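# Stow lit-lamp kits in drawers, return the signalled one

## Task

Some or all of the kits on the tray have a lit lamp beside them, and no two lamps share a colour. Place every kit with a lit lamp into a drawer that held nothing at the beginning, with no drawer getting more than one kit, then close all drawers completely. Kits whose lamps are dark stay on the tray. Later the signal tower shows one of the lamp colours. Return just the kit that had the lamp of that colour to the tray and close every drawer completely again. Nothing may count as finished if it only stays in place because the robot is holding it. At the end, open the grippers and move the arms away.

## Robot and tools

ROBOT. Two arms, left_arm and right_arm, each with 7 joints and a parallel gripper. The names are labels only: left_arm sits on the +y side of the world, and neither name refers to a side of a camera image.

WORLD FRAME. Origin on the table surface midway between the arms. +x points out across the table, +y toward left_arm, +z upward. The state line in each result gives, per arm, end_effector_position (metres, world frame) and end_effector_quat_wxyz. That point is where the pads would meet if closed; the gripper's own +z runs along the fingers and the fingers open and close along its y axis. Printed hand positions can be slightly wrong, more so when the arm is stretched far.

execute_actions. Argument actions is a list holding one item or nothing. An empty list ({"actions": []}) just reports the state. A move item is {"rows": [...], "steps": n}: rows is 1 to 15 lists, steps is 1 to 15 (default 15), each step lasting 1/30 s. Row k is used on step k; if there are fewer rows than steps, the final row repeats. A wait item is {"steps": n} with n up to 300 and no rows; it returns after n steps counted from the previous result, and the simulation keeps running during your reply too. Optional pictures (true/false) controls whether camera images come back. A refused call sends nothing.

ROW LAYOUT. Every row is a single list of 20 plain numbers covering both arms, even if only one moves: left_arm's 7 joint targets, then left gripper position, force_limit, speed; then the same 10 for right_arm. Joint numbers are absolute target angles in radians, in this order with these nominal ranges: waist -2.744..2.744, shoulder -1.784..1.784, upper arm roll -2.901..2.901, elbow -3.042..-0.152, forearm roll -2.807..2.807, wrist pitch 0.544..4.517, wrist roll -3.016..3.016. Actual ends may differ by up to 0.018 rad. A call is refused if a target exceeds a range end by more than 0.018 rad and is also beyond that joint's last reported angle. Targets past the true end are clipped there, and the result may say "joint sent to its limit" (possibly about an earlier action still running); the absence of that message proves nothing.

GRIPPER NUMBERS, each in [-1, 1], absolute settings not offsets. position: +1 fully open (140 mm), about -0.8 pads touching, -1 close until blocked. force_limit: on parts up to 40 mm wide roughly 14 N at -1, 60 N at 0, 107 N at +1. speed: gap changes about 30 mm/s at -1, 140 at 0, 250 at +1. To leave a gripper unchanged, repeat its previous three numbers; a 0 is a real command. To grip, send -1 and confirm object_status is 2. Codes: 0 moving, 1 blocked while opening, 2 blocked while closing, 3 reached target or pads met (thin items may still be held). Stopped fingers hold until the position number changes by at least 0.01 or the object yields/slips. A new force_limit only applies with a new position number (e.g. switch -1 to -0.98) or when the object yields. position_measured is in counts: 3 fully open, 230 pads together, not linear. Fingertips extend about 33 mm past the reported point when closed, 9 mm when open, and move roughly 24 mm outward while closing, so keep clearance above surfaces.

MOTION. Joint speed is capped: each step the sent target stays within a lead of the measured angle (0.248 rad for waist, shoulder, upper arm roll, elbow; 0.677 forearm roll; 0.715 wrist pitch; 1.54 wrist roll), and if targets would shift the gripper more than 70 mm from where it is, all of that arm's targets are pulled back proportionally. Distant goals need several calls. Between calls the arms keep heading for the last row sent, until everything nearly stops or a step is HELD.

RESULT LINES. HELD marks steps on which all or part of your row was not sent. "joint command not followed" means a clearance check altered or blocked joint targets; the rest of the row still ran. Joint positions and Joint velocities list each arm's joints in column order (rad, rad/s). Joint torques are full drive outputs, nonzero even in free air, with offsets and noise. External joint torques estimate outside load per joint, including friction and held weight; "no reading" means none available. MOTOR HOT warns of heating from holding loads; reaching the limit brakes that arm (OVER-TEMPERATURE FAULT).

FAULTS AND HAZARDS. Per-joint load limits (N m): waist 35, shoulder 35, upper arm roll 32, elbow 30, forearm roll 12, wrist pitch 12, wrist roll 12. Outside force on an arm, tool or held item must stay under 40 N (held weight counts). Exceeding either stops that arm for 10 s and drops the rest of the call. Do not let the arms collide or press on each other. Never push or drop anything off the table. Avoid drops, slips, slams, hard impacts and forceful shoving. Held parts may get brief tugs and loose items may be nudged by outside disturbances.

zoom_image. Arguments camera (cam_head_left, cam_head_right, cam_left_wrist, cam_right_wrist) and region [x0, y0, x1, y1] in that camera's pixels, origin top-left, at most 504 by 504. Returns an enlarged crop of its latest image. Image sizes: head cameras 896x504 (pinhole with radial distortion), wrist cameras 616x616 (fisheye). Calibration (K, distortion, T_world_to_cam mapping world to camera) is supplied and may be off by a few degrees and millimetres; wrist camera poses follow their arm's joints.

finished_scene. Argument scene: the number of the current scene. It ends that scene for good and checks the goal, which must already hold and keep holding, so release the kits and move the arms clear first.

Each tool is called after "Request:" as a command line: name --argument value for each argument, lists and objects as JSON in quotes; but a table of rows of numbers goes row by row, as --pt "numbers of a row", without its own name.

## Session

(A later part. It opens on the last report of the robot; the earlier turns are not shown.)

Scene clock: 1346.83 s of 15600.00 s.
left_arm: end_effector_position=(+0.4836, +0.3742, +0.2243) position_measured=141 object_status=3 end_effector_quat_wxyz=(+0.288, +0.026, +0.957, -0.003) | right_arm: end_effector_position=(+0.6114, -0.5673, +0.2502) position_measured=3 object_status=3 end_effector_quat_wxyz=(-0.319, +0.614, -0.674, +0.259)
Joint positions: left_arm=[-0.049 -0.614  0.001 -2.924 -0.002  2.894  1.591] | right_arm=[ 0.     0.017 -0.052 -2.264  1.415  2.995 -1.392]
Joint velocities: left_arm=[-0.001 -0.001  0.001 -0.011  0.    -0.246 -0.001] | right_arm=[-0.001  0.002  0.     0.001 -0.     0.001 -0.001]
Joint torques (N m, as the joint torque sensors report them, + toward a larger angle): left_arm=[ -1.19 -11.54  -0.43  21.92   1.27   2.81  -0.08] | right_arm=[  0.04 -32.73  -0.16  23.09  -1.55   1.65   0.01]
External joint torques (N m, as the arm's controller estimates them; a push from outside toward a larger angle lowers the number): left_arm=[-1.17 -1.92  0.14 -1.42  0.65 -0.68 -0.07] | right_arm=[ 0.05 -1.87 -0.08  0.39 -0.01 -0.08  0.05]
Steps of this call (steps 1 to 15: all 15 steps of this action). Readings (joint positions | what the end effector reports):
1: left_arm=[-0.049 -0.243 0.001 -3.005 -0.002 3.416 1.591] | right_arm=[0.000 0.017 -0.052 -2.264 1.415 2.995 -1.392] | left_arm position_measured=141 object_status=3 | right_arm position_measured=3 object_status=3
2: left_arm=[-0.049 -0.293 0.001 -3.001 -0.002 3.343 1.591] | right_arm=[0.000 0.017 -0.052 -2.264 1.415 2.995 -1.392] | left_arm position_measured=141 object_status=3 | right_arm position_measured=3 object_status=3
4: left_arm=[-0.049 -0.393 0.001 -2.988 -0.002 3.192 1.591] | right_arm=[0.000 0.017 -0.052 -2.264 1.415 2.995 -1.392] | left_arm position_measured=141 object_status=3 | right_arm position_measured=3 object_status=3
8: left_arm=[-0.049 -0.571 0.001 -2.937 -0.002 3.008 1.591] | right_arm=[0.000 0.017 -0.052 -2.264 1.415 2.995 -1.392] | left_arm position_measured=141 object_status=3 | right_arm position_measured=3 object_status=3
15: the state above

Request:
execute_actions --actions '[{"rows":[[-0.05,-0.536,0,-2.87,0,2.89,1.59,-0.1,-0.3,0,0.0,0.017,-0.05,-2.264,1.415,2.995,-1.392,1,0,0],[-0.05,-0.536,0,-2.87,0,2.9,1.59,-0.1,-0.3,0,0.0,0.017,-0.05,-2.264,1.415,2.995,-1.392,1,0,0],[-0.05,-0.48,0,-2.826,0,2.91,1.59,-0.1,-0.3,0,0.0,0.017,-0.05,-2.264,1.415,2.995,-1.392,1,0,0],[-0.05,-0.426,0,-2.7836,0,2.915,1.59,-0.1,-0.3,0,0.0,0.017,-0.05,-2.264,1.415,2.995,-1.392,1,0,0],[-0.05,-0.426,0,-2.7836,0,2.918,1.59,-0.1,-0.3,0,0.0,0.017,-0.05,-2.264,1.415,2.995,-1.392,1,0,0],[-0.05,-0.392,0,-2.754,0,2.918,1.59,-0.1,-0.3,0,0.0,0.017,-0.05,-2.264,1.415,2.995,-1.392,1,0,0],[-0.05,-0.392,0,-2.754,0,2.918,1.59,-0.1,-0.3,0,0.0,0.017,-0.05,-2.264,1.415,2.995,-1.392,1,0,0],[-0.05,-0.358,0,-2.724,0,2.918,1.59,-0.1,-0.3,0,0.0,0.017,-0.05,-2.264,1.415,2.995,-1.392,1,0,0],[-0.05,-0.358,0,-2.724,0,2.918,1.59,-0.1,-0.3,0,0.0,0.017,-0.05,-2.264,1.415,2.995,-1.392,1,0,0],[-0.05,-0.34,0,-2.709,0,2.918,1.59,-0.1,-0.3,0,0.0,0.017,-0.05,-2.264,1.415,2.995,-1.392,1,0,0],[-0.05,-0.325,0,-2.694,0,2.918,1.59,-0.1,-0.3,0,0.0,0.017,-0.05,-2.264,1.415,2.995,-1.392,1,0,0]],"steps":15}]' --pictures false

Request:
execute_actions --actions '[{"steps":8}]'

Request:
zoom_image --camera "cam_left_wrist" --region '[240, 240, 400, 400]'

Scene clock: 1364.40 s of 15600.00 s.
left_arm: end_effector_position=(+0.5513, +0.3719, +0.2134) position_measured=141 object_status=3 end_effector_quat_wxyz=(+0.267, +0.026, +0.963, -0.002) | right_arm: end_effector_position=(+0.6114, -0.5673, +0.2502) position_measured=3 object_status=3 end_effector_quat_wxyz=(-0.319, +0.614, -0.674, +0.259)
Joint positions: left_arm=[-0.049 -0.331  0.001 -2.701 -0.002  2.91   1.591] | right_arm=[ 0.     0.017 -0.052 -2.264  1.415  2.995 -1.392]
Joint velocities: left_arm=[ 0.     0.07  -0.     0.066 -0.     0.022  0.001] | right_arm=[-0.     0.    -0.001  0.001  0.     0.001  0.001]
Joint torques (N m, as the joint torque sensors report them, + toward a larger angle): left_arm=[ -1.21 -18.4    0.02  23.73   1.19   4.04   0.09] | right_arm=[  0.32 -32.76  -0.12  22.97  -1.53   1.65   0.06]
External joint torques (N m, as the arm's controller estimates them; a push from outside toward a larger angle lowers the number): left_arm=[-1.26  1.03  0.29  1.68  0.64  0.72  0.11] | right_arm=[ 0.24 -1.99 -0.14  0.38  0.   -0.06  0.11]
Steps of this call (steps 1 to 30: the robot went on to your last target; steps 31 to 90: nothing new was sent; then 14.07 s passed at rest; steps 91 to 105: all 15 steps of this action). Readings (joint positions | what the end effector reports):
91: left_arm=[-0.049 -0.598 0.001 -2.912 -0.002 2.859 1.591] | right_arm=[0.000 0.017 -0.052 -2.264 1.415 2.995 -1.392] | left_arm position_measured=141 object_status=3 | right_arm position_measured=3 object_status=3
92: left_arm=[-0.049 -0.577 0.001 -2.897 -0.002 2.866 1.591] | right_arm=[0.000 0.017 -0.052 -2.264 1.415 2.995 -1.392] | left_arm position_measured=141 object_status=3 | right_arm position_measured=3 object_status=3
94: left_arm=[-0.049 -0.514 0.001 -2.849 -0.002 2.879 1.591] | right_arm=[0.000 0.017 -0.052 -2.264 1.415 2.995 -1.392] | left_arm position_measured=141 object_status=3 | right_arm position_measured=3 object_status=3
98: left_arm=[-0.049 -0.409 0.001 -2.768 -0.002 2.898 1.591] | right_arm=[0.000 0.017 -0.052 -2.264 1.415 2.995 -1.392] | left_arm position_measured=141 object_status=3 | right_arm position_measured=3 object_status=3
105: the state above

Scene clock: 1364.67 s of 15600.00 s.
left_arm: end_effector_position=(+0.5537, +0.3718, +0.2147) position_measured=141 object_status=3 end_effector_quat_wxyz=(+0.269, +0.026, +0.963, -0.002) | right_arm: end_effector_position=(+0.6114, -0.5673, +0.2502) position_measured=3 object_status=3 end_effector_quat_wxyz=(-0.319, +0.614, -0.674, +0.259)
Joint positions: left_arm=[-0.049 -0.327  0.001 -2.696 -0.002  2.913  1.591] | right_arm=[ 0.     0.017 -0.052 -2.264  1.415  2.995 -1.392]
Joint velocities: left_arm=[-0.001  0.002 -0.     0.003 -0.002  0.004 -0.   ] | right_arm=[ 0.001 -0.    -0.001  0.001  0.001 -0.     0.   ]
Joint torques (N m, as the joint torque sensors report them, + toward a larger angle): left_arm=[ -1.11 -17.53   0.06  22.81   1.28   4.11  -0.07] | right_arm=[ -0.2  -32.96  -0.01  23.34  -1.54   1.68   0.09]
External joint torques (N m, as the arm's controller estimates them; a push from outside toward a larger angle lowers the number): left_arm=[-1.09  1.09  0.39  0.51  0.7   0.78 -0.06] | right_arm=[-0.18 -2.1   0.07  0.7  -0.01 -0.05  0.13]
Steps of this call (steps 1 to 8: the robot went on to your last target). Readings (joint positions | what the end effector reports):
1: left_arm=[-0.049 -0.330 0.001 -2.699 -0.002 2.911 1.591] | right_arm=[0.000 0.017 -0.052 -2.264 1.415 2.995 -1.392] | left_arm position_measured=141 object_status=3 | right_arm position_measured=3 object_status=3
2: left_arm=[-0.049 -0.329 0.001 -2.698 -0.002 2.911 1.591] | right_arm=[0.000 0.017 -0.052 -2.264 1.415 2.995 -1.392] | left_arm position_measured=141 object_status=3 | right_arm position_measured=3 object_status=3
4: left_arm=[-0.049 -0.328 0.001 -2.696 -0.002 2.912 1.591] | right_arm=[0.000 0.017 -0.052 -2.264 1.415 2.995 -1.392] | left_arm position_measured=141 object_status=3 | right_arm position_measured=3 object_status=3
8: the state above
camera_calibration (this result's frames):
cam_left_wrist: T_world_to_cam=[[0.214927, 0.975654, 0.0436491, -0.482902], [0.545078, -0.15692, 0.823569, -0.407148], [0.810368, -0.153215, -0.565534, -0.0797065], [0, 0, 0, 1]] pos_world=[0.390308, 0.395043, 0.311316]
cam_right_wrist: T_world_to_cam=[[-0.674781, 0.112819, -0.729344, 0.656199], [-0.245932, 0.897389, 0.366347, 0.559088], [0.695836, 0.426573, -0.577796, 0.137368], [0, 0, 0, 1]] pos_world=[0.484703, -0.634348, 0.353145]

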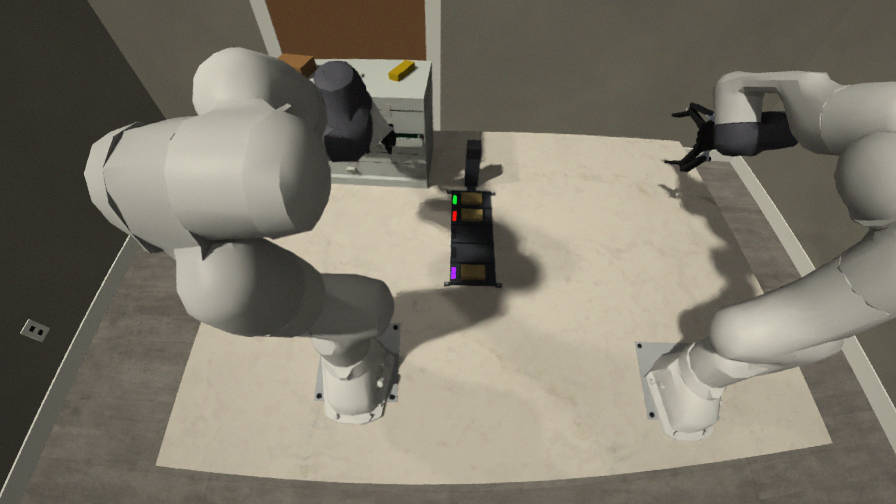

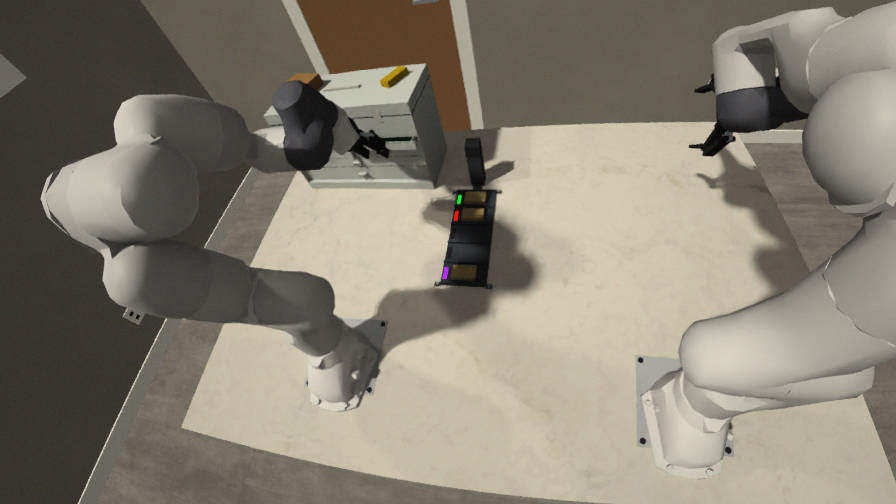

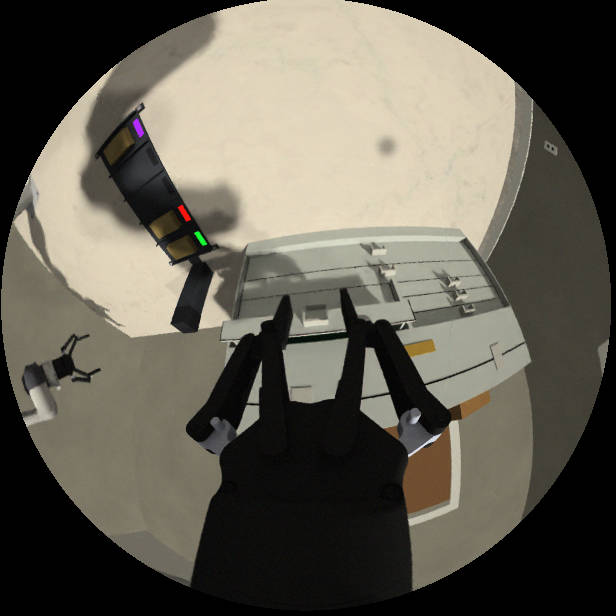

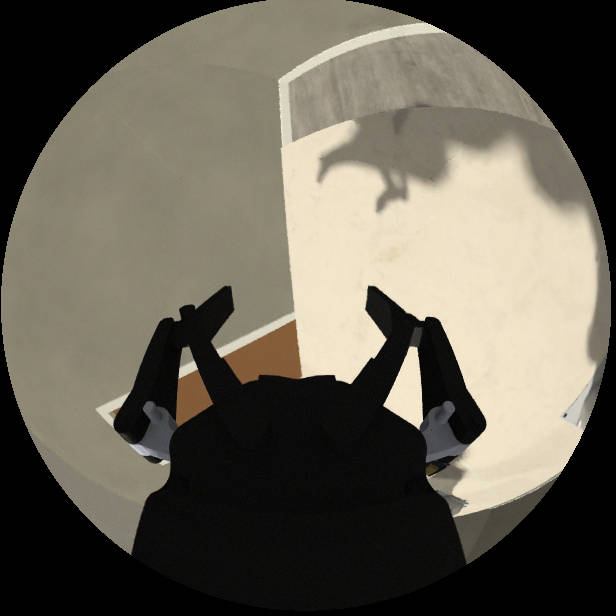

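Region (240, 240, 400, 400) of cam_left_wrist's 616x616 image, scaled by 3.150, with more detail than that image has.

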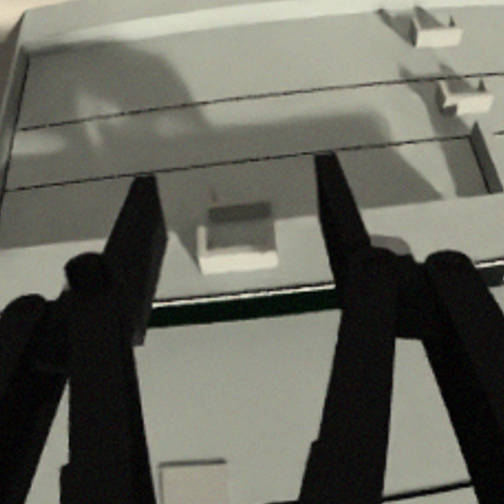

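Request:
execute_actions --actions '[{"rows":[[-0.05,-0.325,0,-2.694,0,2.918,1.59,-1,-0.3,-0.5,0.0,0.017,-0.05,-2.264,1.415,2.995,-1.392,1,0,0]],"steps":15}]' --pictures false

Request:
execute_actions --actions '[{"rows":[[-0.05,-0.33,0,-2.699,0,2.912,1.59,-1,-0.3,-0.5,0.0,0.017,-0.05,-2.264,1.415,2.995,-1.392,1,0,0],[-0.05,-0.342,0,-2.71,0,2.908,1.59,-1,-0.3,-0.5,0.0,0.017,-0.05,-2.264,1.415,2.995,-1.392,1,0,0],[-0.05,-0.358,0,-2.7245,0,2.905,1.59,-1,-0.3,-0.5,0.0,0.017,-0.05,-2.264,1.415,2.995,-1.392,1,0,0],[-0.05,-0.378,0,-2.742,0,2.901,1.59,-1,-0.3,-0.5,0.0,0.017,-0.05,-2.264,1.415,2.995,-1.392,1,0,0],[-0.05,-0.398,0,-2.76,0,2.897,1.59,-1,-0.3,-0.5,0.0,0.017,-0.05,-2.264,1.415,2.995,-1.392,1,0,0],[-0.05,-0.419,0,-2.778,0,2.893,1.59,-1,-0.3,-0.5,0.0,0.017,-0.05,-2.264,1.415,2.995,-1.392,1,0,0],[-0.05,-0.44,0,-2.795,0,2.888,1.59,-1,-0.3,-0.5,0.0,0.017,-0.05,-2.264,1.415,2.995,-1.392,1,0,0],[-0.05,-0.4615,0,-2.8125,0,2.883,1.59,-1,-0.3,-0.5,0.0,0.017,-0.05,-2.264,1.415,2.995,-1.392,1,0,0],[-0.05,-0.4835,0,-2.83,0,2.878,1.59,-1,-0.3,-0.5,0.0,0.017,-0.05,-2.264,1.415,2.995,-1.392,1,0,0],[-0.05,-0.506,0,-2.847,0,2.872,1.59,-1,-0.3,-0.5,0.0,0.017,-0.05,-2.264,1.415,2.995,-1.392,1,0,0],[-0.05,-0.5285,0,-2.864,0,2.866,1.59,-1,-0.3,-0.5,0.0,0.017,-0.05,-2.264,1.415,2.995,-1.392,1,0,0],[-0.05,-0.552,0,-2.881,0,2.859,1.59,-1,-0.3,-0.5,0.0,0.017,-0.05,-2.264,1.415,2.995,-1.392,1,0,0],[-0.05,-0.576,0,-2.898,0,2.853,1.59,-1,-0.3,-0.5,0.0,0.017,-0.05,-2.264,1.415,2.995,-1.392,1,0,0],[-0.05,-0.596,0,-2.912,0,2.851,1.59,-1,-0.3,-0.5,0.0,0.017,-0.05,-2.264,1.415,2.995,-1.392,1,0,0],[-0.05,-0.609,0,-2.92,0,2.852,1.59,-1,-0.3,-0.5,0.0,0.017,-0.05,-2.264,1.415,2.995,-1.392,1,0,0]],"steps":15}]' --pictures false

Request:
execute_actions --actions '[{"steps":10}]'

Request:
zoom_image --camera "cam_head_right" --region '[260, 60, 460, 200]'

Scene clock: 1401.10 s of 15600.00 s.
left_arm: end_effector_position=(+0.5541, +0.3697, +0.2152) position_measured=192 object_status=0 end_effector_quat_wxyz=(+0.270, +0.028, +0.963, -0.003) | right_arm: end_effector_position=(+0.6114, -0.5673, +0.2502) position_measured=3 object_status=3 end_effector_quat_wxyz=(-0.319, +0.614, -0.674, +0.259)
Joint positions: left_arm=[-0.052 -0.327 -0.001 -2.695 -0.002  2.914  1.591] | right_arm=[ 0.     0.017 -0.052 -2.264  1.415  2.995 -1.392]
Joint velocities: left_arm=[ 0.     0.001 -0.001  0.001  0.    -0.    -0.   ] | right_arm=[-0.002 -0.     0.001  0.001  0.    -0.001  0.002]
Joint torques (N m, as the joint torque sensors report them, + toward a larger angle): left_arm=[  0.56 -16.92   1.33  22.21   1.19   4.08  -0.05] | right_arm=[  0.2  -32.81   0.06  22.96  -1.55   1.63   0.04]
External joint torques (N m, as the arm's controller estimates them; a push from outside toward a larger angle lowers the number): left_arm=[ 0.59  1.62  1.65 -0.13  0.61  0.75 -0.03] | right_arm=[ 0.19 -1.86  0.1   0.24 -0.01 -0.1   0.08]
Steps of this call (steps 1 to 15: the robot went on to your last target; steps 16 to 90: nothing new was sent; then 32.93 s passed at rest; steps 91 to 105: all 15 steps of this action). Readings (joint positions | what the end effector reports):
91: left_arm=[-0.049 -0.327 0.001 -2.695 -0.002 2.914 1.591] | right_arm=[0.000 0.017 -0.052 -2.264 1.415 2.995 -1.392] | left_arm position_measured=141 object_status=0 | right_arm position_measured=3 object_status=3
92: left_arm=[-0.049 -0.327 0.001 -2.695 -0.002 2.914 1.591] | right_arm=[0.000 0.017 -0.052 -2.264 1.415 2.995 -1.392] | left_arm position_measured=145 object_status=0 | right_arm position_measured=3 object_status=3
94: left_arm=[-0.049 -0.327 0.001 -2.695 -0.002 2.914 1.591] | right_arm=[0.000 0.017 -0.052 -2.264 1.415 2.995 -1.392] | left_arm position_measured=155 object_status=0 | right_arm position_measured=3 object_status=3
98: left_arm=[-0.049 -0.327 0.001 -2.695 -0.002 2.914 1.591] | right_arm=[0.000 0.017 -0.052 -2.264 1.415 2.995 -1.392] | left_arm position_measured=173 object_status=0 | right_arm position_measured=3 object_status=3
105: the state above

Scene clock: 1401.60 s of 15600.00 s.
left_arm: end_effector_position=(+0.4875, +0.3730, +0.2161) position_measured=192 object_status=2 end_effector_quat_wxyz=(+0.272, +0.027, +0.962, -0.002) | right_arm: end_effector_position=(+0.6114, -0.5673, +0.2502) position_measured=3 object_status=3 end_effector_quat_wxyz=(-0.319, +0.614, -0.674, +0.259)
Joint positions: left_arm=[-0.05  -0.568 -0.001 -2.891 -0.002  2.873  1.591] | right_arm=[ 0.     0.017 -0.052 -2.264  1.415  2.995 -1.392]
Joint velocities: left_arm=[ 0.003 -0.538  0.002 -0.391 -0.001 -0.121  0.002] | right_arm=[ 0.001  0.    -0.001  0.     0.001  0.     0.001]
Joint torques (N m, as the joint torque sensors report them, + toward a larger angle): left_arm=[ 0.54 -8.29  0.88 24.36  1.24  3.4   0.06] | right_arm=[ -0.19 -32.87   0.12  22.92  -1.6    1.63  -0.03]
External joint torques (N m, as the arm's controller estimates them; a push from outside toward a larger angle lowers the number): left_arm=[ 0.62 -1.54  1.48 -0.41  0.59 -0.11  0.07] | right_arm=[-0.15 -1.9   0.21  0.2  -0.06 -0.1   0.01]
Steps of this call (steps 1 to 15: all 15 steps of this action). Readings (joint positions | what the end effector reports):
1: left_arm=[-0.052 -0.327 -0.001 -2.695 -0.002 2.914 1.591] | right_arm=[0.000 0.017 -0.052 -2.264 1.415 2.995 -1.392] | left_arm position_measured=192 object_status=0 | right_arm position_measured=3 object_status=3
2: left_arm=[-0.052 -0.330 -0.001 -2.698 -0.002 2.914 1.591] | right_arm=[0.000 0.017 -0.052 -2.264 1.415 2.995 -1.392] | left_arm position_measured=192 object_status=0 | right_arm position_measured=3 object_status=3
4: left_arm=[-0.052 -0.348 -0.001 -2.715 -0.002 2.913 1.591] | right_arm=[0.000 0.017 -0.052 -2.264 1.415 2.995 -1.392] | left_arm position_measured=192 object_status=2 | right_arm position_measured=3 object_status=3
8: left_arm=[-0.051 -0.418 -0.001 -2.775 -0.002 2.904 1.591] | right_arm=[0.000 0.017 -0.052 -2.264 1.415 2.995 -1.392] | left_arm position_measured=192 object_status=2 | right_arm position_measured=3 object_status=3
15: the state above

Scene clock: 1401.93 s of 15600.00 s.
left_arm: end_effector_position=(+0.4780, +0.3735, +0.2162) position_measured=192 object_status=2 end_effector_quat_wxyz=(+0.271, +0.027, +0.962, -0.002) | right_arm: end_effector_position=(+0.6114, -0.5673, +0.2502) position_measured=3 object_status=3 end_effector_quat_wxyz=(-0.319, +0.614, -0.674, +0.259)
Joint positions: left_arm=[-0.05  -0.607 -0.001 -2.917 -0.002  2.86   1.591] | right_arm=[ 0.     0.017 -0.052 -2.264  1.415  2.995 -1.392]
Joint velocities: left_arm=[ 0.001 -0.006  0.    -0.002  0.    -0.007  0.001] | right_arm=[-0.    -0.     0.001  0.     0.    -0.001 -0.   ]
Joint torques (N m, as the joint torque sensors report them, + toward a larger angle): left_arm=[  0.   -10.42   0.22  20.29   1.18   2.31   0.04] | right_arm=[  0.23 -32.57  -0.09  22.94  -1.5    1.65   0.01]
External joint torques (N m, as the arm's controller estimates them; a push from outside toward a larger angle lowers the number): left_arm=[-0.01 -0.8   0.74 -2.61  0.57 -1.02  0.06] | right_arm=[ 0.22 -1.67 -0.04  0.27  0.03 -0.07  0.05]
Steps of this call (steps 1 to 10: the robot went on to your last target). Readings (joint positions | what the end effector reports):
1: left_arm=[-0.050 -0.582 -0.001 -2.901 -0.002 2.870 1.591] | right_arm=[0.000 0.017 -0.052 -2.264 1.415 2.995 -1.392] | left_arm position_measured=192 object_status=2 | right_arm position_measured=3 object_status=3
2: left_arm=[-0.050 -0.591 -0.001 -2.908 -0.002 2.867 1.591] | right_arm=[0.000 0.017 -0.052 -2.264 1.415 2.995 -1.392] | left_arm position_measured=192 object_status=2 | right_arm position_measured=3 object_status=3
4: left_arm=[-0.050 -0.601 -0.001 -2.914 -0.002 2.864 1.591] | right_arm=[0.000 0.017 -0.052 -2.264 1.415 2.995 -1.392] | left_arm position_measured=192 object_status=2 | right_arm position_measured=3 object_status=3
8: left_arm=[-0.050 -0.606 -0.001 -2.917 -0.002 2.861 1.591] | right_arm=[0.000 0.017 -0.052 -2.264 1.415 2.995 -1.392] | left_arm position_measured=192 object_status=2 | right_arm position_measured=3 object_status=3
10: the state above
camera_calibration (this result's frames):
cam_left_wrist: T_world_to_cam=[[0.216956, 0.975134, 0.0452108, -0.469428], [0.54045, -0.158554, 0.826302, -0.364633], [0.812923, -0.154837, -0.56141, -0.0187661], [0, 0, 0, 1]] pos_world=[0.314166, 0.397035, 0.311984]
cam_right_wrist: T_world_to_cam=[[-0.674781, 0.112819, -0.729343, 0.656199], [-0.245932, 0.897389, 0.366347, 0.559088], [0.695836, 0.426573, -0.577796, 0.137368], [0, 0, 0, 1]] pos_world=[0.484703, -0.634349, 0.353145]

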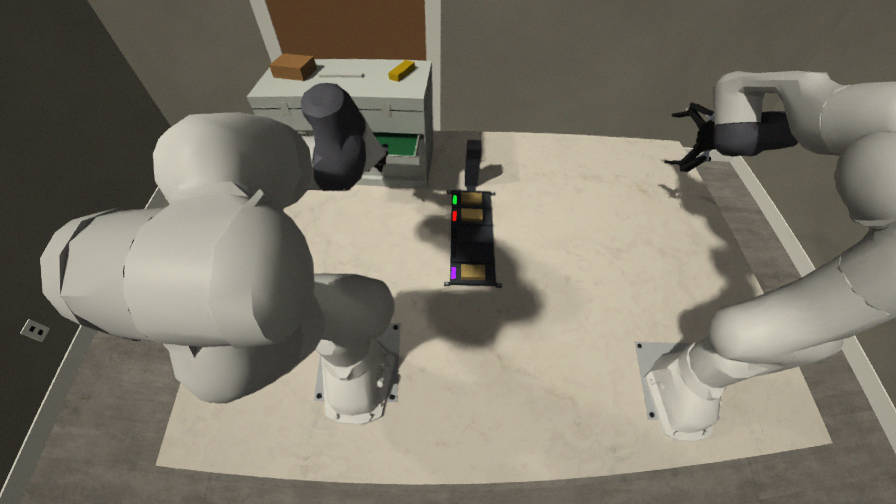

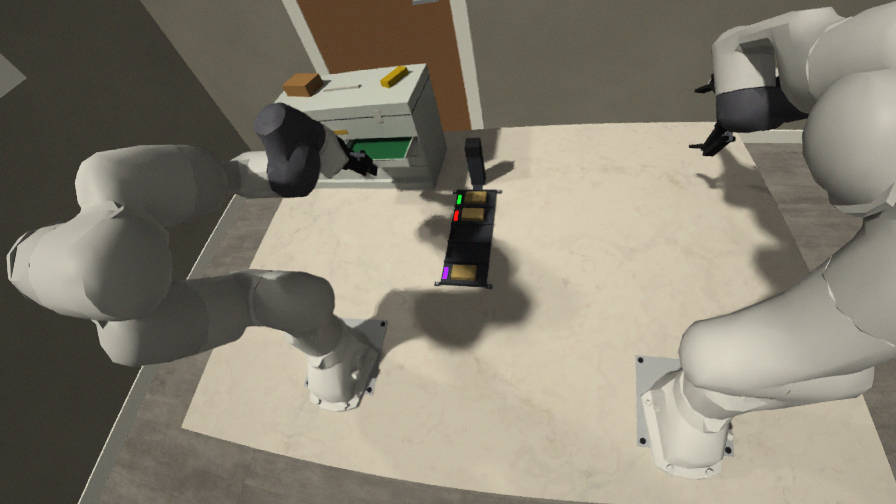

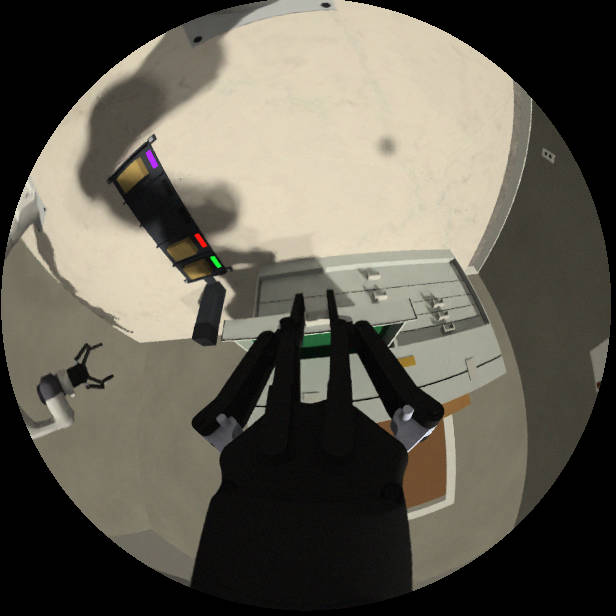

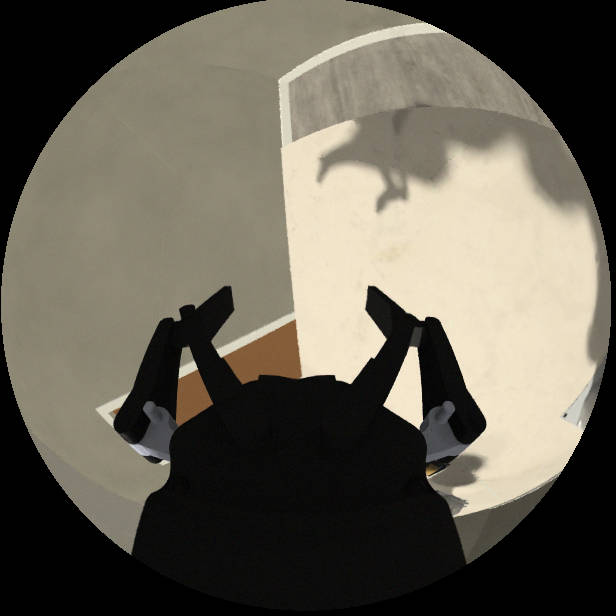

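Region (260, 60, 460, 200) of cam_head_right's 896x504 image, scaled by 2.520, with more detail than that image has; it fills the top 353 rows of this view, and the rest is white.

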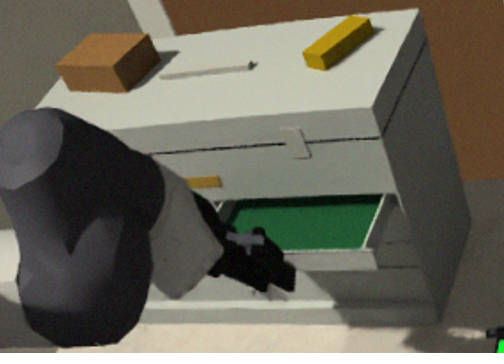

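Request:
execute_actions --actions '[{"rows":[[-0.05,-0.609,0,-2.92,0,2.855,1.59,-0.1,-0.3,0,0.0,0.017,-0.05,-2.264,1.415,2.995,-1.392,1,0,0],[-0.05,-0.609,0,-2.92,0,2.855,1.59,-0.1,-0.3,0,0.0,0.017,-0.05,-2.264,1.415,2.995,-1.392,1,0,0],[-0.05,-0.609,0,-2.92,0,2.855,1.59,-0.1,-0.3,0,0.0,0.017,-0.05,-2.264,1.415,2.995,-1.392,1,0,0],[-0.05,-0.609,0,-2.92,0,2.855,1.59,-0.1,-0.3,0,0.0,0.017,-0.05,-2.264,1.415,2.995,-1.392,1,0,0],[-0.05,-0.609,0,-2.92,0,2.855,1.59,-0.1,-0.3,0,0.0,0.017,-0.05,-2.264,1.415,2.995,-1.392,1,0,0],[-0.05,-0.609,0,-2.92,0,2.855,1.59,-0.1,-0.3,0,0.0,0.017,-0.05,-2.264,1.415,2.995,-1.392,1,0,0],[-0.05,-0.609,0,-2.92,0,2.5,1.59,-0.1,-0.3,0,0.0,0.017,-0.05,-2.264,1.415,2.995,-1.392,1,0,0]],"steps":15}]' --pictures false

Request:
execute_actions --actions '[{"rows":[[-0.886,-0.45,0,-2.8,0,2.4,0.726,0.2,0,0,0.0,0.017,-0.05,-2.264,1.415,2.995,-1.392,1,0,0]],"steps":15}]' --pictures false

Request:
execute_actions --actions '[{"rows":[[-0.886,-0.2221,0,-2.7674,0,2.549,0.726,0.2,0,0,0.0,0.017,-0.05,-2.264,1.415,2.995,-1.392,1,0,0]],"steps":15}]' --pictures false

Request:
execute_actions --actions '[{"steps":30}]'

Request:
zoom_image --camera "cam_left_wrist" --region '[210, 200, 410, 400]'

Scene clock: 1422.40 s of 15600.00 s.
left_arm: end_effector_position=(+0.4063, +0.3760, +0.1584) position_measured=141 object_status=3 end_effector_quat_wxyz=(+0.136, +0.028, +0.990, -0.001) | right_arm: end_effector_position=(+0.6114, -0.5673, +0.2502) position_measured=3 object_status=3 end_effector_quat_wxyz=(-0.319, +0.614, -0.674, +0.259)
Joint positions: left_arm=[-0.05  -0.609 -0.001 -2.92  -0.002  2.583  1.591] | right_arm=[ 0.     0.017 -0.052 -2.264  1.415  2.995 -1.392]
Joint velocities: left_arm=[-0.002  0.002 -0.001 -0.002  0.    -0.487 -0.   ] | right_arm=[ 0.     0.     0.001 -0.    -0.001  0.001  0.001]
Joint torques (N m, as the joint torque sensors report them, + toward a larger angle): left_arm=[-0.19 -8.52  0.17 21.25  1.21  2.64  0.  ] | right_arm=[ -0.07 -33.09  -0.21  22.73  -1.57   1.63   0.06]
External joint torques (N m, as the arm's controller estimates them; a push from outside toward a larger angle lowers the number): left_arm=[-0.14  1.24  0.75 -2.17  0.59 -0.62  0.01] | right_arm=[-0.1  -2.23 -0.18  0.09 -0.03 -0.1   0.1 ]
Steps of this call (steps 1 to 30: the robot went on to your last target; steps 31 to 90: nothing new was sent; then 16.97 s passed at rest; steps 91 to 105: all 15 steps of this action). Readings (joint positions | what the end effector reports):
91: left_arm=[-0.050 -0.607 -0.001 -2.917 -0.002 2.859 1.591] | right_arm=[0.000 0.017 -0.052 -2.264 1.415 2.995 -1.392] | left_arm position_measured=192 object_status=0 | right_arm position_measured=3 object_status=3
92: left_arm=[-0.050 -0.607 -0.001 -2.918 -0.002 2.859 1.591] | right_arm=[0.000 0.017 -0.052 -2.264 1.415 2.995 -1.392] | left_arm position_measured=190 object_status=0 | right_arm position_measured=3 object_status=3
94: left_arm=[-0.050 -0.607 -0.001 -2.918 -0.002 2.859 1.591] | right_arm=[0.000 0.017 -0.052 -2.264 1.415 2.995 -1.392] | left_arm position_measured=170 object_status=0 | right_arm position_measured=3 object_status=3
98: left_arm=[-0.050 -0.609 -0.001 -2.916 -0.002 2.790 1.591] | right_arm=[0.000 0.017 -0.052 -2.264 1.415 2.995 -1.392] | left_arm position_measured=142 object_status=0 | right_arm position_measured=3 object_status=3
105: the state above

Scene clock: 1422.90 s of 15600.00 s.
left_arm: end_effector_position=(+0.2698, +0.1128, +0.1324) position_measured=104 object_status=3 end_effector_quat_wxyz=(+0.031, +0.118, +0.992, -0.025) | right_arm: end_effector_position=(+0.6114, -0.5673, +0.2502) position_measured=3 object_status=3 end_effector_quat_wxyz=(-0.319, +0.614, -0.674, +0.259)
Joint positions: left_arm=[-0.829 -0.454 -0.004 -2.801 -0.002  2.427  0.99 ] | right_arm=[ 0.     0.017 -0.052 -2.264  1.415  2.995 -1.392]
Joint velocities: left_arm=[-0.852  0.026 -0.074  0.012  0.007 -0.132 -0.851] | right_arm=[-0.001 -0.     0.     0.     0.    -0.    -0.002]
Joint torques (N m, as the joint torque sensors report them, + toward a larger angle): left_arm=[  6.67 -11.89   7.    21.4    1.13   2.1   -0.39] | right_arm=[  0.28 -32.73  -0.18  23.12  -1.51   1.66   0.06]
External joint torques (N m, as the arm's controller estimates them; a push from outside toward a larger angle lowers the number): left_arm=[-2.05  2.37 -0.61  0.34  0.94 -0.43 -0.39] | right_arm=[ 0.22 -1.8  -0.19  0.42  0.03 -0.06  0.11]
Steps of this call (steps 1 to 15: all 15 steps of this action). Readings (joint positions | what the end effector reports):
1: left_arm=[-0.086 -0.587 0.009 -2.901 -0.003 2.561 1.536] | right_arm=[0.000 0.017 -0.052 -2.264 1.415 2.995 -1.392] | left_arm position_measured=141 object_status=0 | right_arm position_measured=3 object_status=3
2: left_arm=[-0.137 -0.556 0.009 -2.877 -0.003 2.543 1.481] | right_arm=[0.000 0.017 -0.052 -2.264 1.415 2.995 -1.392] | left_arm position_measured=135 object_status=0 | right_arm position_measured=3 object_status=3
4: left_arm=[-0.243 -0.512 0.007 -2.845 -0.003 2.513 1.380] | right_arm=[0.000 0.017 -0.052 -2.264 1.415 2.995 -1.392] | left_arm position_measured=120 object_status=0 | right_arm position_measured=3 object_status=3
8: left_arm=[-0.462 -0.471 0.004 -2.815 -0.003 2.469 1.213] | right_arm=[0.000 0.017 -0.052 -2.264 1.415 2.995 -1.392] | left_arm position_measured=104 object_status=0 | right_arm position_measured=3 object_status=3
15: the state above

Scene clock: 1423.40 s of 15600.00 s.
left_arm: end_effector_position=(+0.2546, +0.0996, +0.0691) position_measured=104 object_status=3 end_effector_quat_wxyz=(-0.002, +0.041, +0.999, +0.002) | right_arm: end_effector_position=(+0.6114, -0.5673, +0.2502) position_measured=3 object_status=3 end_effector_quat_wxyz=(-0.319, +0.614, -0.674, +0.259)
Joint positions: left_arm=[-0.883 -0.224 -0.003 -2.769 -0.002  2.538  0.782] | right_arm=[ 0.     0.017 -0.052 -2.264  1.415  2.995 -1.392]
Joint velocities: left_arm=[-0.001  0.002  0.001  0.002  0.001  0.041 -0.164] | right_arm=[ 0.001  0.    -0.    -0.    -0.001  0.    -0.001]
Joint torques (N m, as the joint torque sensors report them, + toward a larger angle): left_arm=[ -2.36 -17.89   2.15  19.95   1.1    3.23  -0.27] | right_arm=[  0.11 -32.47  -0.21  23.3   -1.58   1.61   0.02]
External joint torques (N m, as the arm's controller estimates them; a push from outside toward a larger angle lowers the number): left_arm=[-2.34  1.09  2.35  0.89  0.65  0.83 -0.28] | right_arm=[ 0.   -1.57 -0.25  0.6  -0.03 -0.11  0.06]
Steps of this call (steps 1 to 15: all 15 steps of this action). Readings (joint positions | what the end effector reports):
1: left_arm=[-0.851 -0.411 -0.005 -2.785 -0.002 2.448 0.963] | right_arm=[0.000 0.017 -0.052 -2.264 1.415 2.995 -1.392] | left_arm position_measured=104 object_status=3 | right_arm position_measured=3 object_status=3
2: left_arm=[-0.864 -0.350 -0.005 -2.771 -0.002 2.469 0.939] | right_arm=[0.000 0.017 -0.052 -2.264 1.415 2.995 -1.392] | left_arm position_measured=104 object_status=3 | right_arm position_measured=3 object_status=3
4: left_arm=[-0.876 -0.269 -0.005 -2.772 -0.002 2.492 0.899] | right_arm=[0.000 0.017 -0.052 -2.264 1.415 2.995 -1.392] | left_arm position_measured=104 object_status=3 | right_arm position_measured=3 object_status=3
8: left_arm=[-0.882 -0.226 -0.004 -2.773 -0.002 2.518 0.840] | right_arm=[0.000 0.017 -0.052 -2.264 1.415 2.995 -1.392] | left_arm position_measured=104 object_status=3 | right_arm position_measured=3 object_status=3
15: the state above

Scene clock: 1424.40 s of 15600.00 s.
left_arm: end_effector_position=(+0.2560, +0.0980, +0.0697) position_measured=104 object_status=3 end_effector_quat_wxyz=(-0.000, +0.017, +1.000, -0.000) | right_arm: end_effector_position=(+0.6114, -0.5673, +0.2502) position_measured=3 object_status=3 end_effector_quat_wxyz=(-0.319, +0.614, -0.674, +0.259)
Joint positions: left_arm=[-0.883 -0.224 -0.003 -2.769 -0.002  2.545  0.735] | right_arm=[ 0.     0.017 -0.052 -2.264  1.415  2.995 -1.392]
Joint velocities: left_arm=[ 0.001  0.001  0.001  0.     0.001  0.    -0.006] | right_arm=[ 0.001  0.001 -0.     0.     0.001  0.    -0.   ]
Joint torques (N m, as the joint torque sensors report them, + toward a larger angle): left_arm=[ -1.89 -18.19   1.73  19.56   1.15   3.28  -0.25] | right_arm=[ -0.07 -32.88  -0.33  23.06  -1.54   1.67   0.05]
External joint torques (N m, as the arm's controller estimates them; a push from outside toward a larger angle lowers the number): left_arm=[-1.9   0.9   1.91  0.37  0.71  0.82 -0.25] | right_arm=[-0.05 -2.01 -0.25  0.44 -0.01 -0.06  0.09]
Steps of this call (steps 1 to 30: the robot went on to your last target). Readings (joint positions | what the end effector reports):
1: left_arm=[-0.883 -0.224 -0.003 -2.769 -0.002 2.540 0.777] | right_arm=[0.000 0.017 -0.052 -2.264 1.415 2.995 -1.392] | left_arm position_measured=104 object_status=3 | right_arm position_measured=3 object_status=3
2: left_arm=[-0.883 -0.224 -0.003 -2.769 -0.002 2.541 0.773] | right_arm=[0.000 0.017 -0.052 -2.264 1.415 2.995 -1.392] | left_arm position_measured=104 object_status=3 | right_arm position_measured=3 object_status=3
4: left_arm=[-0.883 -0.224 -0.003 -2.769 -0.002 2.542 0.765] | right_arm=[0.000 0.017 -0.052 -2.264 1.415 2.995 -1.392] | left_arm position_measured=104 object_status=3 | right_arm position_measured=3 object_status=3
8: left_arm=[-0.883 -0.224 -0.003 -2.769 -0.002 2.544 0.753] | right_arm=[0.000 0.017 -0.052 -2.264 1.415 2.995 -1.392] | left_arm position_measured=104 object_status=3 | right_arm position_measured=3 object_status=3
30: the state above
All arms were judged still, so your last target was given up. Only a new action makes them travel on or press farther. Fingers that are still opening or closing keep moving.
camera_calibration (this result's frames):
cam_left_wrist: T_world_to_cam=[[0.192212, 0.979741, -0.0562413, -0.133121], [0.895182, -0.151562, 0.419141, -0.230412], [0.402125, -0.13091, -0.906178, 0.163633], [0, 0, 0, 1]] pos_world=[0.166047, 0.116924, 0.237369]
cam_right_wrist: T_world_to_cam=[[-0.674781, 0.112819, -0.729343, 0.656199], [-0.245932, 0.897389, 0.366347, 0.559088], [0.695836, 0.426573, -0.577796, 0.137368], [0, 0, 0, 1]] pos_world=[0.484703, -0.634349, 0.353145]

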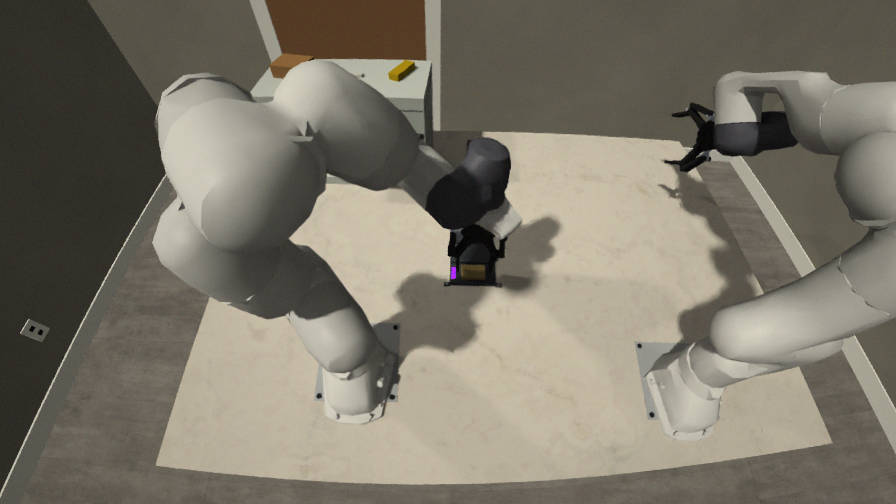

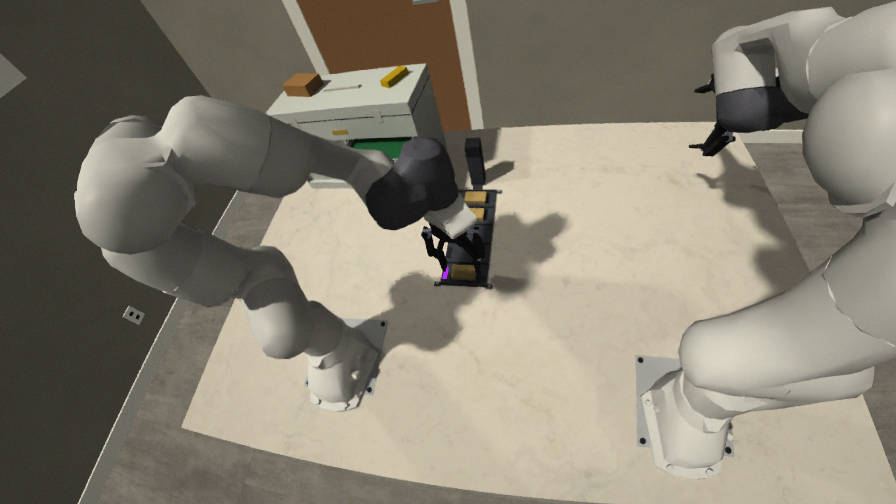

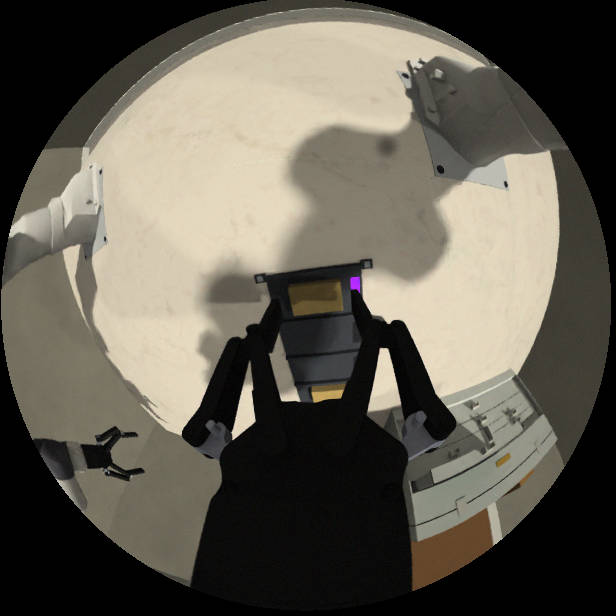

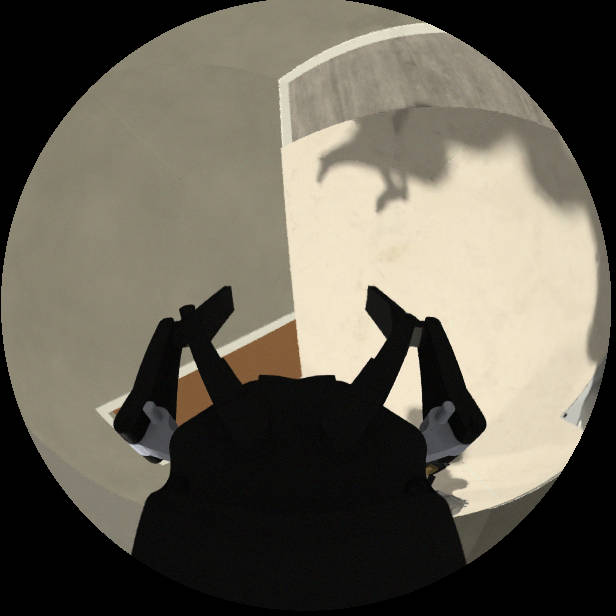

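Region (210, 200, 410, 400) of cam_left_wrist's 616x616 image, scaled by 2.520, with more detail than that image has.

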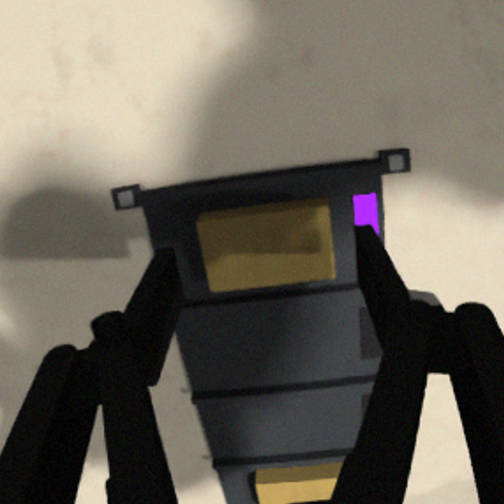

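Request:
execute_actions --actions '[{"rows":[[-0.892,-0.2,0,-2.779,0,2.6,0.72,0.2,0,0,0.0,0.017,-0.05,-2.264,1.415,2.995,-1.392,1,0,0],[-0.892,-0.2,0,-2.779,0,2.62,0.72,0.2,0,0,0.0,0.017,-0.05,-2.264,1.415,2.995,-1.392,1,0,0],[-0.892,-0.17,0,-2.783,0,2.64,0.72,0.2,0,0,0.0,0.017,-0.05,-2.264,1.415,2.995,-1.392,1,0,0],[-0.892,-0.17,0,-2.783,0,2.66,0.72,0.2,0,0,0.0,0.017,-0.05,-2.264,1.415,2.995,-1.392,1,0,0],[-0.892,-0.14,0,-2.786,0,2.68,0.72,0.2,0,0,0.0,0.017,-0.05,-2.264,1.415,2.995,-1.392,1,0,0],[-0.892,-0.14,0,-2.786,0,2.69,0.72,0.2,0,0,0.0,0.017,-0.05,-2.264,1.415,2.995,-1.392,1,0,0],[-0.892,-0.125,0,-2.788,0,2.69,0.72,0.2,0,0,0.0,0.017,-0.05,-2.264,1.415,2.995,-1.392,1,0,0],[-0.892,-0.125,0,-2.788,0,2.685,0.72,0.2,0,0,0.0,0.017,-0.05,-2.264,1.415,2.995,-1.392,1,0,0],[-0.892,-0.111,0,-2.789,0,2.682,0.72,0.2,0,0,0.0,0.017,-0.05,-2.264,1.415,2.995,-1.392,1,0,0]],"steps":15}]' --pictures false

Request:
execute_actions --actions '[{"rows":[[-0.892,-0.111,0,-2.789,0,2.682,0.72,0.2,0,0,0.0,0.017,-0.05,-2.264,1.415,2.995,-1.392,1,0,0],[-0.892,-0.111,0,-2.789,0,2.682,0.72,0.2,0,0,0.0,0.017,-0.05,-2.264,1.415,2.995,-1.392,1,0,0],[-0.892,-0.111,0,-2.789,0,2.682,0.72,-1,0,-0.8,0.0,0.017,-0.05,-2.264,1.415,2.995,-1.392,1,0,0]],"steps":15}]' --pictures false

Request:
execute_actions --actions '[{"steps":10}]' --pictures false

Scene clock: 1456.40 s of 15600.00 s.
left_arm: end_effector_position=(+0.2517, +0.0999, +0.0312) position_measured=104 object_status=3 end_effector_quat_wxyz=(-0.003, +0.016, +1.000, +0.003) | right_arm: end_effector_position=(+0.6114, -0.5673, +0.2502) position_measured=3 object_status=3 end_effector_quat_wxyz=(-0.319, +0.614, -0.674, +0.259)
Joint positions: left_arm=[-0.889 -0.113 -0.002 -2.789 -0.002  2.668  0.728] | right_arm=[ 0.     0.017 -0.052 -2.264  1.415  2.995 -1.392]
Joint velocities: left_arm=[-0.002  0.008 -0.001  0.     0.001  0.058 -0.004] | right_arm=[ 0.     0.     0.001  0.001 -0.001 -0.    -0.001]
Joint torques (N m, as the joint torque sensors report them, + toward a larger angle): left_arm=[ -2.02 -18.77   1.23  16.48   0.95   3.11  -0.22] | right_arm=[  0.01 -32.4   -0.03  23.21  -1.48   1.64   0.02]
External joint torques (N m, as the arm's controller estimates them; a push from outside toward a larger angle lowers the number): left_arm=[-2.01  2.41  1.34 -0.85  0.6   0.68 -0.22] | right_arm=[-0.14 -1.51 -0.12  0.52  0.06 -0.07  0.06]
Steps of this call (steps 1 to 90: nothing new was sent; then 28.50 s passed at rest; steps 91 to 105: all 15 steps of this action). Readings (joint positions | what the end effector reports):
91: left_arm=[-0.884 -0.220 -0.002 -2.770 -0.002 2.554 0.732] | right_arm=[0.000 0.017 -0.052 -2.264 1.415 2.995 -1.392] | left_arm position_measured=104 object_status=3 | right_arm position_measured=3 object_status=3
92: left_arm=[-0.886 -0.215 -0.002 -2.772 -0.002 2.565 0.732] | right_arm=[0.000 0.017 -0.052 -2.264 1.415 2.995 -1.392] | left_arm position_measured=104 object_status=3 | right_arm position_measured=3 object_status=3
94: left_arm=[-0.888 -0.193 -0.002 -2.776 -0.002 2.592 0.731] | right_arm=[0.000 0.017 -0.052 -2.264 1.415 2.995 -1.392] | left_arm position_measured=104 object_status=3 | right_arm position_measured=3 object_status=3
98: left_arm=[-0.889 -0.143 -0.002 -2.784 -0.002 2.641 0.729] | right_arm=[0.000 0.017 -0.052 -2.264 1.415 2.995 -1.392] | left_arm position_measured=104 object_status=3 | right_arm position_measured=3 object_status=3
105: the state above

Scene clock: 1456.90 s of 15600.00 s.
left_arm: end_effector_position=(+0.2535, +0.0977, +0.0322) position_measured=132 object_status=0 end_effector_quat_wxyz=(+0.000, +0.016, +1.000, -0.001) | right_arm: end_effector_position=(+0.6114, -0.5673, +0.2502) position_measured=3 object_status=3 end_effector_quat_wxyz=(-0.319, +0.614, -0.674, +0.259)
Joint positions: left_arm=[-0.889 -0.114 -0.002 -2.789 -0.002  2.676  0.727] | right_arm=[ 0.     0.017 -0.052 -2.264  1.415  2.995 -1.392]
Joint velocities: left_arm=[ 0.001 -0.001  0.     0.002 -0.001 -0.    -0.002] | right_arm=[ 0.002  0.001 -0.002  0.001 -0.     0.001 -0.001]
Joint torques (N m, as the joint torque sensors report them, + toward a larger angle): left_arm=[ -2.13 -18.31   1.47  16.96   1.03   3.44  -0.25] | right_arm=[  0.53 -32.92   0.39  23.02  -1.54   1.6    0.02]
External joint torques (N m, as the arm's controller estimates them; a push from outside toward a larger angle lowers the number): left_arm=[-2.11  2.76  1.59 -0.34  0.67  0.97 -0.24] | right_arm=[ 0.57 -2.12  0.49  0.4  -0.01 -0.12  0.06]
Steps of this call (steps 1 to 15: all 15 steps of this action). Readings (joint positions | what the end effector reports):
1: left_arm=[-0.889 -0.113 -0.002 -2.789 -0.002 2.670 0.728] | right_arm=[0.000 0.017 -0.052 -2.264 1.415 2.995 -1.392] | left_arm position_measured=104 object_status=3 | right_arm position_measured=3 object_status=3
2: left_arm=[-0.889 -0.113 -0.002 -2.789 -0.002 2.671 0.728] | right_arm=[0.000 0.017 -0.052 -2.264 1.415 2.995 -1.392] | left_arm position_measured=104 object_status=3 | right_arm position_measured=3 object_status=3
4: left_arm=[-0.889 -0.113 -0.002 -2.789 -0.002 2.673 0.728] | right_arm=[0.000 0.017 -0.052 -2.264 1.415 2.995 -1.392] | left_arm position_measured=106 object_status=0 | right_arm position_measured=3 object_status=3
8: left_arm=[-0.889 -0.113 -0.002 -2.789 -0.002 2.676 0.727] | right_arm=[0.000 0.017 -0.052 -2.264 1.415 2.995 -1.392] | left_arm position_measured=118 object_status=0 | right_arm position_measured=3 object_status=3
15: the state above

Scene clock: 1457.23 s of 15600.00 s.
left_arm: end_effector_position=(+0.2535, +0.0977, +0.0322) position_measured=132 object_status=2 end_effector_quat_wxyz=(+0.000, +0.016, +1.000, -0.001) | right_arm: end_effector_position=(+0.6114, -0.5673, +0.2502) position_measured=3 object_status=3 end_effector_quat_wxyz=(-0.319, +0.614, -0.674, +0.259)
Joint positions: left_arm=[-0.889 -0.114 -0.002 -2.789 -0.002  2.676  0.727] | right_arm=[ 0.     0.017 -0.052 -2.264  1.415  2.995 -1.392]
Joint velocities: left_arm=[ 0.001  0.     0.001 -0.    -0.    -0.    -0.   ] | right_arm=[-0.001  0.001  0.     0.001 -0.001 -0.    -0.001]
Joint torques (N m, as the joint torque sensors report them, + toward a larger angle): left_arm=[ -2.15 -18.47   1.96  16.63   1.01   3.42  -0.28] | right_arm=[  0.17 -32.83  -0.07  23.05  -1.58   1.63   0.04]
External joint torques (N m, as the arm's controller estimates them; a push from outside toward a larger angle lowers the number): left_arm=[-2.21  2.52  2.01 -0.57  0.65  0.96 -0.27] | right_arm=[ 0.18 -2.01  0.    0.39 -0.04 -0.1   0.08]
Steps of this call (steps 1 to 10: the robot went on to your last target). Readings (joint positions | what the end effector reports):
1: left_arm=[-0.889 -0.114 -0.002 -2.789 -0.002 2.676 0.727] | right_arm=[0.000 0.017 -0.052 -2.264 1.415 2.995 -1.392] | left_arm position_measured=132 object_status=0 | right_arm position_measured=3 object_status=3
2: left_arm=[-0.889 -0.114 -0.002 -2.789 -0.002 2.676 0.727] | right_arm=[0.000 0.017 -0.052 -2.264 1.415 2.995 -1.392] | left_arm position_measured=132 object_status=0 | right_arm position_measured=3 object_status=3
4: left_arm=[-0.889 -0.114 -0.002 -2.789 -0.002 2.676 0.727] | right_arm=[0.000 0.017 -0.052 -2.264 1.415 2.995 -1.392] | left_arm position_measured=132 object_status=2 | right_arm position_measured=3 object_status=3
8: left_arm=[-0.889 -0.114 -0.002 -2.789 -0.002 2.676 0.727] | right_arm=[0.000 0.017 -0.052 -2.264 1.415 2.995 -1.392] | left_arm position_measured=132 object_status=2 | right_arm position_measured=3 object_status=3
10: the state above


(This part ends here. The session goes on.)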